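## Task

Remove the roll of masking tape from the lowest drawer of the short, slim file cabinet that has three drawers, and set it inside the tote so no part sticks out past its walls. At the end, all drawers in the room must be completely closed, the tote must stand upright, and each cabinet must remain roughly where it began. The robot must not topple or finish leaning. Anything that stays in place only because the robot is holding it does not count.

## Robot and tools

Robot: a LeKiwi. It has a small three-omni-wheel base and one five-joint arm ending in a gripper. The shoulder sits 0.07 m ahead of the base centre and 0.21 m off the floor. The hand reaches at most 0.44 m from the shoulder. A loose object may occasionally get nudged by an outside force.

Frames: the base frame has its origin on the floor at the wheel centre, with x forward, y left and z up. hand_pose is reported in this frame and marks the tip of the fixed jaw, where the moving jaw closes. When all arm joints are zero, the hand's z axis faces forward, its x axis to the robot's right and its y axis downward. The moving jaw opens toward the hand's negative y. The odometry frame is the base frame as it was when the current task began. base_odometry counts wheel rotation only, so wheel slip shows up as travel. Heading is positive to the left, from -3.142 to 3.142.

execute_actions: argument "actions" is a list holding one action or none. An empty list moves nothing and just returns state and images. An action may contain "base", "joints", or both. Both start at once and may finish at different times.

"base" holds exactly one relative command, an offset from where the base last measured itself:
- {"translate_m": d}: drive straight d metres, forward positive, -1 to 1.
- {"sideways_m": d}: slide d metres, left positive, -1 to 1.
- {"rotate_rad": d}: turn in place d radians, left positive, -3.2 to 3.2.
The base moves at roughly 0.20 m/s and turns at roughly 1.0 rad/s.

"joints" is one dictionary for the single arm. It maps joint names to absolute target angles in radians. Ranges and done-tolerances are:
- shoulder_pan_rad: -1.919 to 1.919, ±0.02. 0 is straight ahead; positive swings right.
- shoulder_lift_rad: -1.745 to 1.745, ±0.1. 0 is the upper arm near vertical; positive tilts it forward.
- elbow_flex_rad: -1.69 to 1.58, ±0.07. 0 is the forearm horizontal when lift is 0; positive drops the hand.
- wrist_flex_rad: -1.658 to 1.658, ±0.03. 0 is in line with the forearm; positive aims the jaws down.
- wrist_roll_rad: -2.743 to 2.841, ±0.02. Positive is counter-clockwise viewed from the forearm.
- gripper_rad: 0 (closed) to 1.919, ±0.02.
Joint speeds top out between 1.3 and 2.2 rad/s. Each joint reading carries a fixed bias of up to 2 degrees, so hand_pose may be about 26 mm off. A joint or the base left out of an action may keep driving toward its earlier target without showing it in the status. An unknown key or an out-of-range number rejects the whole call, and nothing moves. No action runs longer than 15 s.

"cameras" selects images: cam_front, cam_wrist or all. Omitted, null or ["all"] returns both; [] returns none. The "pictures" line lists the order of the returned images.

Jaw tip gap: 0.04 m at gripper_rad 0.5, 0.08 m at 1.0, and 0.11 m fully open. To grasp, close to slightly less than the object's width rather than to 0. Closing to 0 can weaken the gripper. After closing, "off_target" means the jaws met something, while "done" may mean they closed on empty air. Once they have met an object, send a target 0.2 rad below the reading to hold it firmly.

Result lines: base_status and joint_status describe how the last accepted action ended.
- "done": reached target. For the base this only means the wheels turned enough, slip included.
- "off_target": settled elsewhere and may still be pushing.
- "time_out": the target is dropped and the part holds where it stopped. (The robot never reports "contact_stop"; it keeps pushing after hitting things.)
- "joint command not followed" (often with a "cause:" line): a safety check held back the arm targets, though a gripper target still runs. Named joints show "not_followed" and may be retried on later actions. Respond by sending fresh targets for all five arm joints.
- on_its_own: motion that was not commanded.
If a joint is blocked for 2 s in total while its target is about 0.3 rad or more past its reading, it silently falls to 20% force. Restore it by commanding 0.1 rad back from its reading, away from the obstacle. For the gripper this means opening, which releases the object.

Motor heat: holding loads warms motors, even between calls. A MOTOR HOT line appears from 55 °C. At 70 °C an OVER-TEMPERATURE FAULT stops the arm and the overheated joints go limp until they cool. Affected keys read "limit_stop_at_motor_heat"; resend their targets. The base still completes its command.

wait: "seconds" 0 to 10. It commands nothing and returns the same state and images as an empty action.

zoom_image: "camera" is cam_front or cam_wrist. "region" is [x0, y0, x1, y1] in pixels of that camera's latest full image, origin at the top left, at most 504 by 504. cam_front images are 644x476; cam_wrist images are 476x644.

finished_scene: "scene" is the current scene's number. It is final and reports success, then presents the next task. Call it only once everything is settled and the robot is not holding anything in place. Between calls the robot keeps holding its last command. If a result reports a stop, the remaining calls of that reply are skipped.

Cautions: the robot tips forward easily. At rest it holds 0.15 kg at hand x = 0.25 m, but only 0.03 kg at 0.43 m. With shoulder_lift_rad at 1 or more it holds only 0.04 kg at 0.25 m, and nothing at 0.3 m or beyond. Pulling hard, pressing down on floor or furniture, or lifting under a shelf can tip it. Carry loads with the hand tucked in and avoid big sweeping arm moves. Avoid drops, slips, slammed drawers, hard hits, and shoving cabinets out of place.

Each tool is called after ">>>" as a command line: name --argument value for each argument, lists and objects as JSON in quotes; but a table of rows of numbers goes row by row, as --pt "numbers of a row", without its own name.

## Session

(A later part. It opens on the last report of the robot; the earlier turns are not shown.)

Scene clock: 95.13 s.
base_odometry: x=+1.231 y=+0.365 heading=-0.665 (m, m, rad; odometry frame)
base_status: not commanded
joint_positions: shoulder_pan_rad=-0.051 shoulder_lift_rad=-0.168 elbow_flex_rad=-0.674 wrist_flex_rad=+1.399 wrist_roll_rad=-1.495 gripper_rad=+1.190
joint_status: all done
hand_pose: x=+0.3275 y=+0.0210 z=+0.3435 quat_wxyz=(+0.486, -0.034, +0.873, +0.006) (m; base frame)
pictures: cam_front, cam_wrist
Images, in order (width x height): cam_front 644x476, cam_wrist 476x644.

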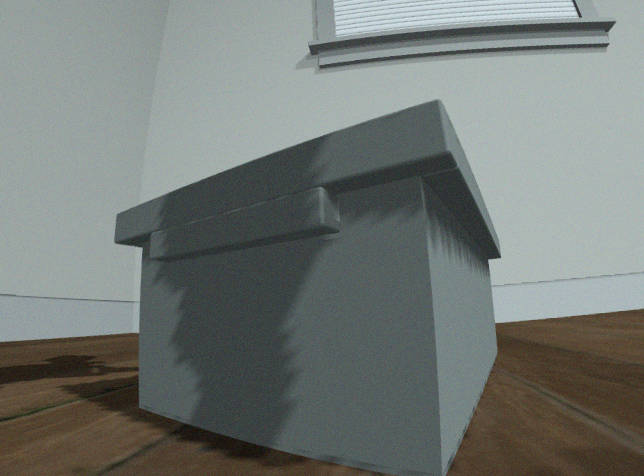

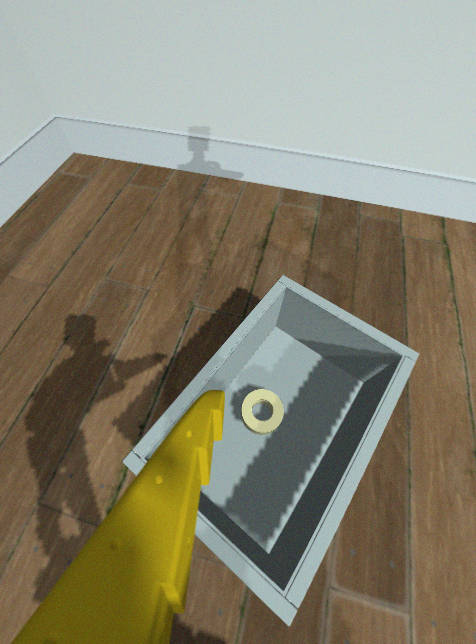

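>>> execute_actions --actions '[{"base":{"rotate_rad":0.295},"joints":{"gripper_rad":0.1,"shoulder_pan_rad":0,"shoulder_lift_rad":-0.8}}]' --cameras '[]'

>>> execute_actions --actions '[{"base":{"translate_m":-1.0}}]' --cameras '[]'

>>> execute_actions --actions '[{"base":{"translate_m":-0.33}}]' --cameras '[]'

>>> execute_actions --actions '[{"base":{"rotate_rad":1.17}}]' --cameras '[]'

>>> execute_actions --actions '[{"joints":{"shoulder_lift_rad":0.38,"elbow_flex_rad":0.3,"wrist_flex_rad":-0.35}}]'

Scene clock: 100.97 s.
base_odometry: x=+1.231 y=+0.365 heading=-0.374 (m, m, rad; odometry frame)
base_status: done
joint_positions: shoulder_pan_rad=-0.013 shoulder_lift_rad=-0.794 elbow_flex_rad=-0.687 wrist_flex_rad=+1.399 wrist_roll_rad=-1.495 gripper_rad=+0.110
joint_status: all done
hand_pose: x=+0.2037 y=+0.0094 z=+0.4553 quat_wxyz=(+0.735, -0.013, +0.678, -0.005) (m; base frame)
pictures: none
No camera images: the call's "cameras" was empty. Leave "cameras" out to get every camera's image.

Scene clock: 106.93 s.
base_odometry: x=+0.300 y=+0.730 heading=-0.374 (m, m, rad; odometry frame)
base_status: done
joint_positions: shoulder_pan_rad=-0.013 shoulder_lift_rad=-0.797 elbow_flex_rad=-0.687 wrist_flex_rad=+1.399 wrist_roll_rad=-1.495 gripper_rad=+0.110
joint_status: not commanded
hand_pose: x=+0.2030 y=+0.0094 z=+0.4556 quat_wxyz=(+0.736, -0.013, +0.676, -0.005) (m; base frame)
pictures: none
No camera images: the call's "cameras" was empty. Leave "cameras" out to get every camera's image.

Scene clock: 109.57 s.
base_odometry: x=-0.006 y=+0.850 heading=-0.374 (m, m, rad; odometry frame)
base_status: done
joint_positions: shoulder_pan_rad=-0.013 shoulder_lift_rad=-0.797 elbow_flex_rad=-0.687 wrist_flex_rad=+1.399 wrist_roll_rad=-1.495 gripper_rad=+0.110
joint_status: not commanded
hand_pose: x=+0.2030 y=+0.0094 z=+0.4556 quat_wxyz=(+0.736, -0.013, +0.676, -0.005) (m; base frame)
pictures: none
No camera images: the call's "cameras" was empty. Leave "cameras" out to get every camera's image.

Scene clock: 111.70 s.
base_odometry: x=-0.006 y=+0.850 heading=+0.792 (m, m, rad; odometry frame)
base_status: done
joint_positions: shoulder_pan_rad=-0.013 shoulder_lift_rad=-0.797 elbow_flex_rad=-0.687 wrist_flex_rad=+1.399 wrist_roll_rad=-1.495 gripper_rad=+0.110
joint_status: not commanded
hand_pose: x=+0.2030 y=+0.0094 z=+0.4556 quat_wxyz=(+0.736, -0.013, +0.676, -0.005) (m; base frame)
pictures: none
No camera images: the call's "cameras" was empty. Leave "cameras" out to get every camera's image.

Scene clock: 113.50 s.
base_odometry: x=-0.006 y=+0.850 heading=+0.792 (m, m, rad; odometry frame)
base_status: not commanded
joint_positions: shoulder_pan_rad=-0.013 shoulder_lift_rad=+0.391 elbow_flex_rad=+0.304 wrist_flex_rad=-0.335 wrist_roll_rad=-1.495 gripper_rad=+0.110
joint_status: all done
hand_pose: x=+0.4230 y=+0.0122 z=+0.1629 quat_wxyz=(+0.569, -0.016, +0.822, -0.004) (m; base frame)
pictures: cam_front, cam_wrist
Images, in order (width x height): cam_front 644x476, cam_wrist 476x644.

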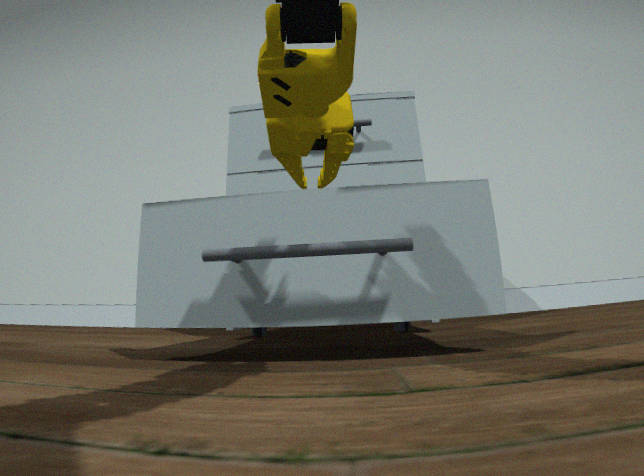

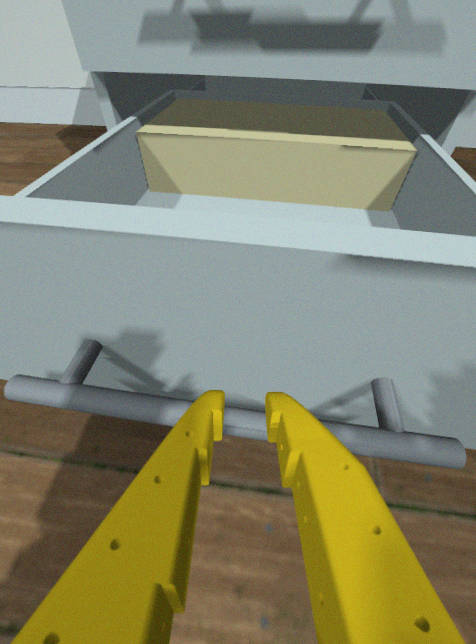

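>>> execute_actions --actions '[{"base":{"translate_m":0.34}}]'

Scene clock: 118.13 s.
base_odometry: x=+0.232 y=+1.092 heading=+0.792 (m, m, rad; odometry frame)
base_status: done
joint_positions: shoulder_pan_rad=-0.003 shoulder_lift_rad=+0.394 elbow_flex_rad=+0.320 wrist_flex_rad=-0.336 wrist_roll_rad=-1.495 gripper_rad=+0.103
joint_status: not commanded
hand_pose: x=+0.4209 y=+0.0089 z=+0.1582 quat_wxyz=(+0.562, -0.013, +0.827, -0.007) (m; base frame)
pictures: cam_front, cam_wrist
Images, in order (width x height): cam_front 644x476, cam_wrist 476x644.

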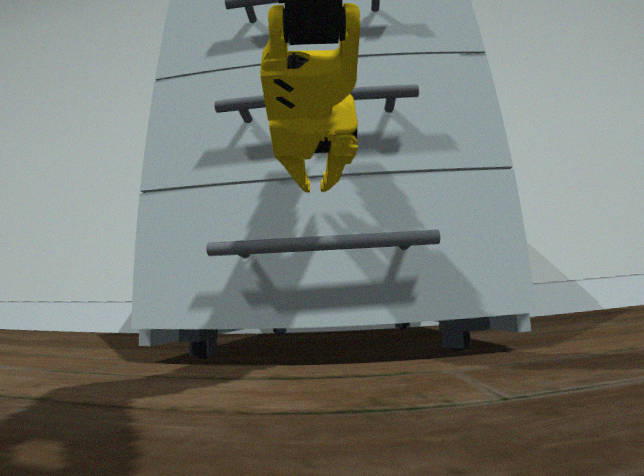

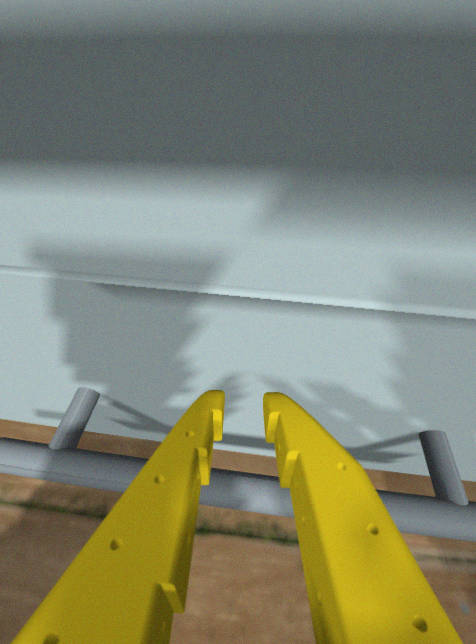

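>>> execute_actions --actions '[{"base":{"translate_m":0.02}}]' --cameras '[]'

>>> execute_actions --actions '[{"base":{"translate_m":-0.15}}]' --cameras '[]'

>>> finished_scene --scene 2

Scene clock: 120.70 s.
base_odometry: x=+0.245 y=+1.105 heading=+0.793 (m, m, rad; odometry frame)
base_status: done
joint_positions: shoulder_pan_rad=-0.003 shoulder_lift_rad=+0.397 elbow_flex_rad=+0.326 wrist_flex_rad=-0.336 wrist_roll_rad=-1.495 gripper_rad=+0.102
joint_status: not commanded
hand_pose: x=+0.4199 y=+0.0089 z=+0.1557 quat_wxyz=(+0.558, -0.013, +0.830, -0.007) (m; base frame)
pictures: none
No camera images: the call's "cameras" was empty. Leave "cameras" out to get every camera's image.

Scene clock: 122.43 s.
base_odometry: x=+0.140 y=+0.999 heading=+0.793 (m, m, rad; odometry frame)
base_status: done
joint_positions: shoulder_pan_rad=-0.003 shoulder_lift_rad=+0.397 elbow_flex_rad=+0.326 wrist_flex_rad=-0.336 wrist_roll_rad=-1.495 gripper_rad=+0.102
joint_status: not commanded
hand_pose: x=+0.4199 y=+0.0089 z=+0.1557 quat_wxyz=(+0.558, -0.013, +0.830, -0.007) (m; base frame)
pictures: none
No camera images: the call's "cameras" was empty. Leave "cameras" out to get every camera's image.

The scene is finished: the task was done.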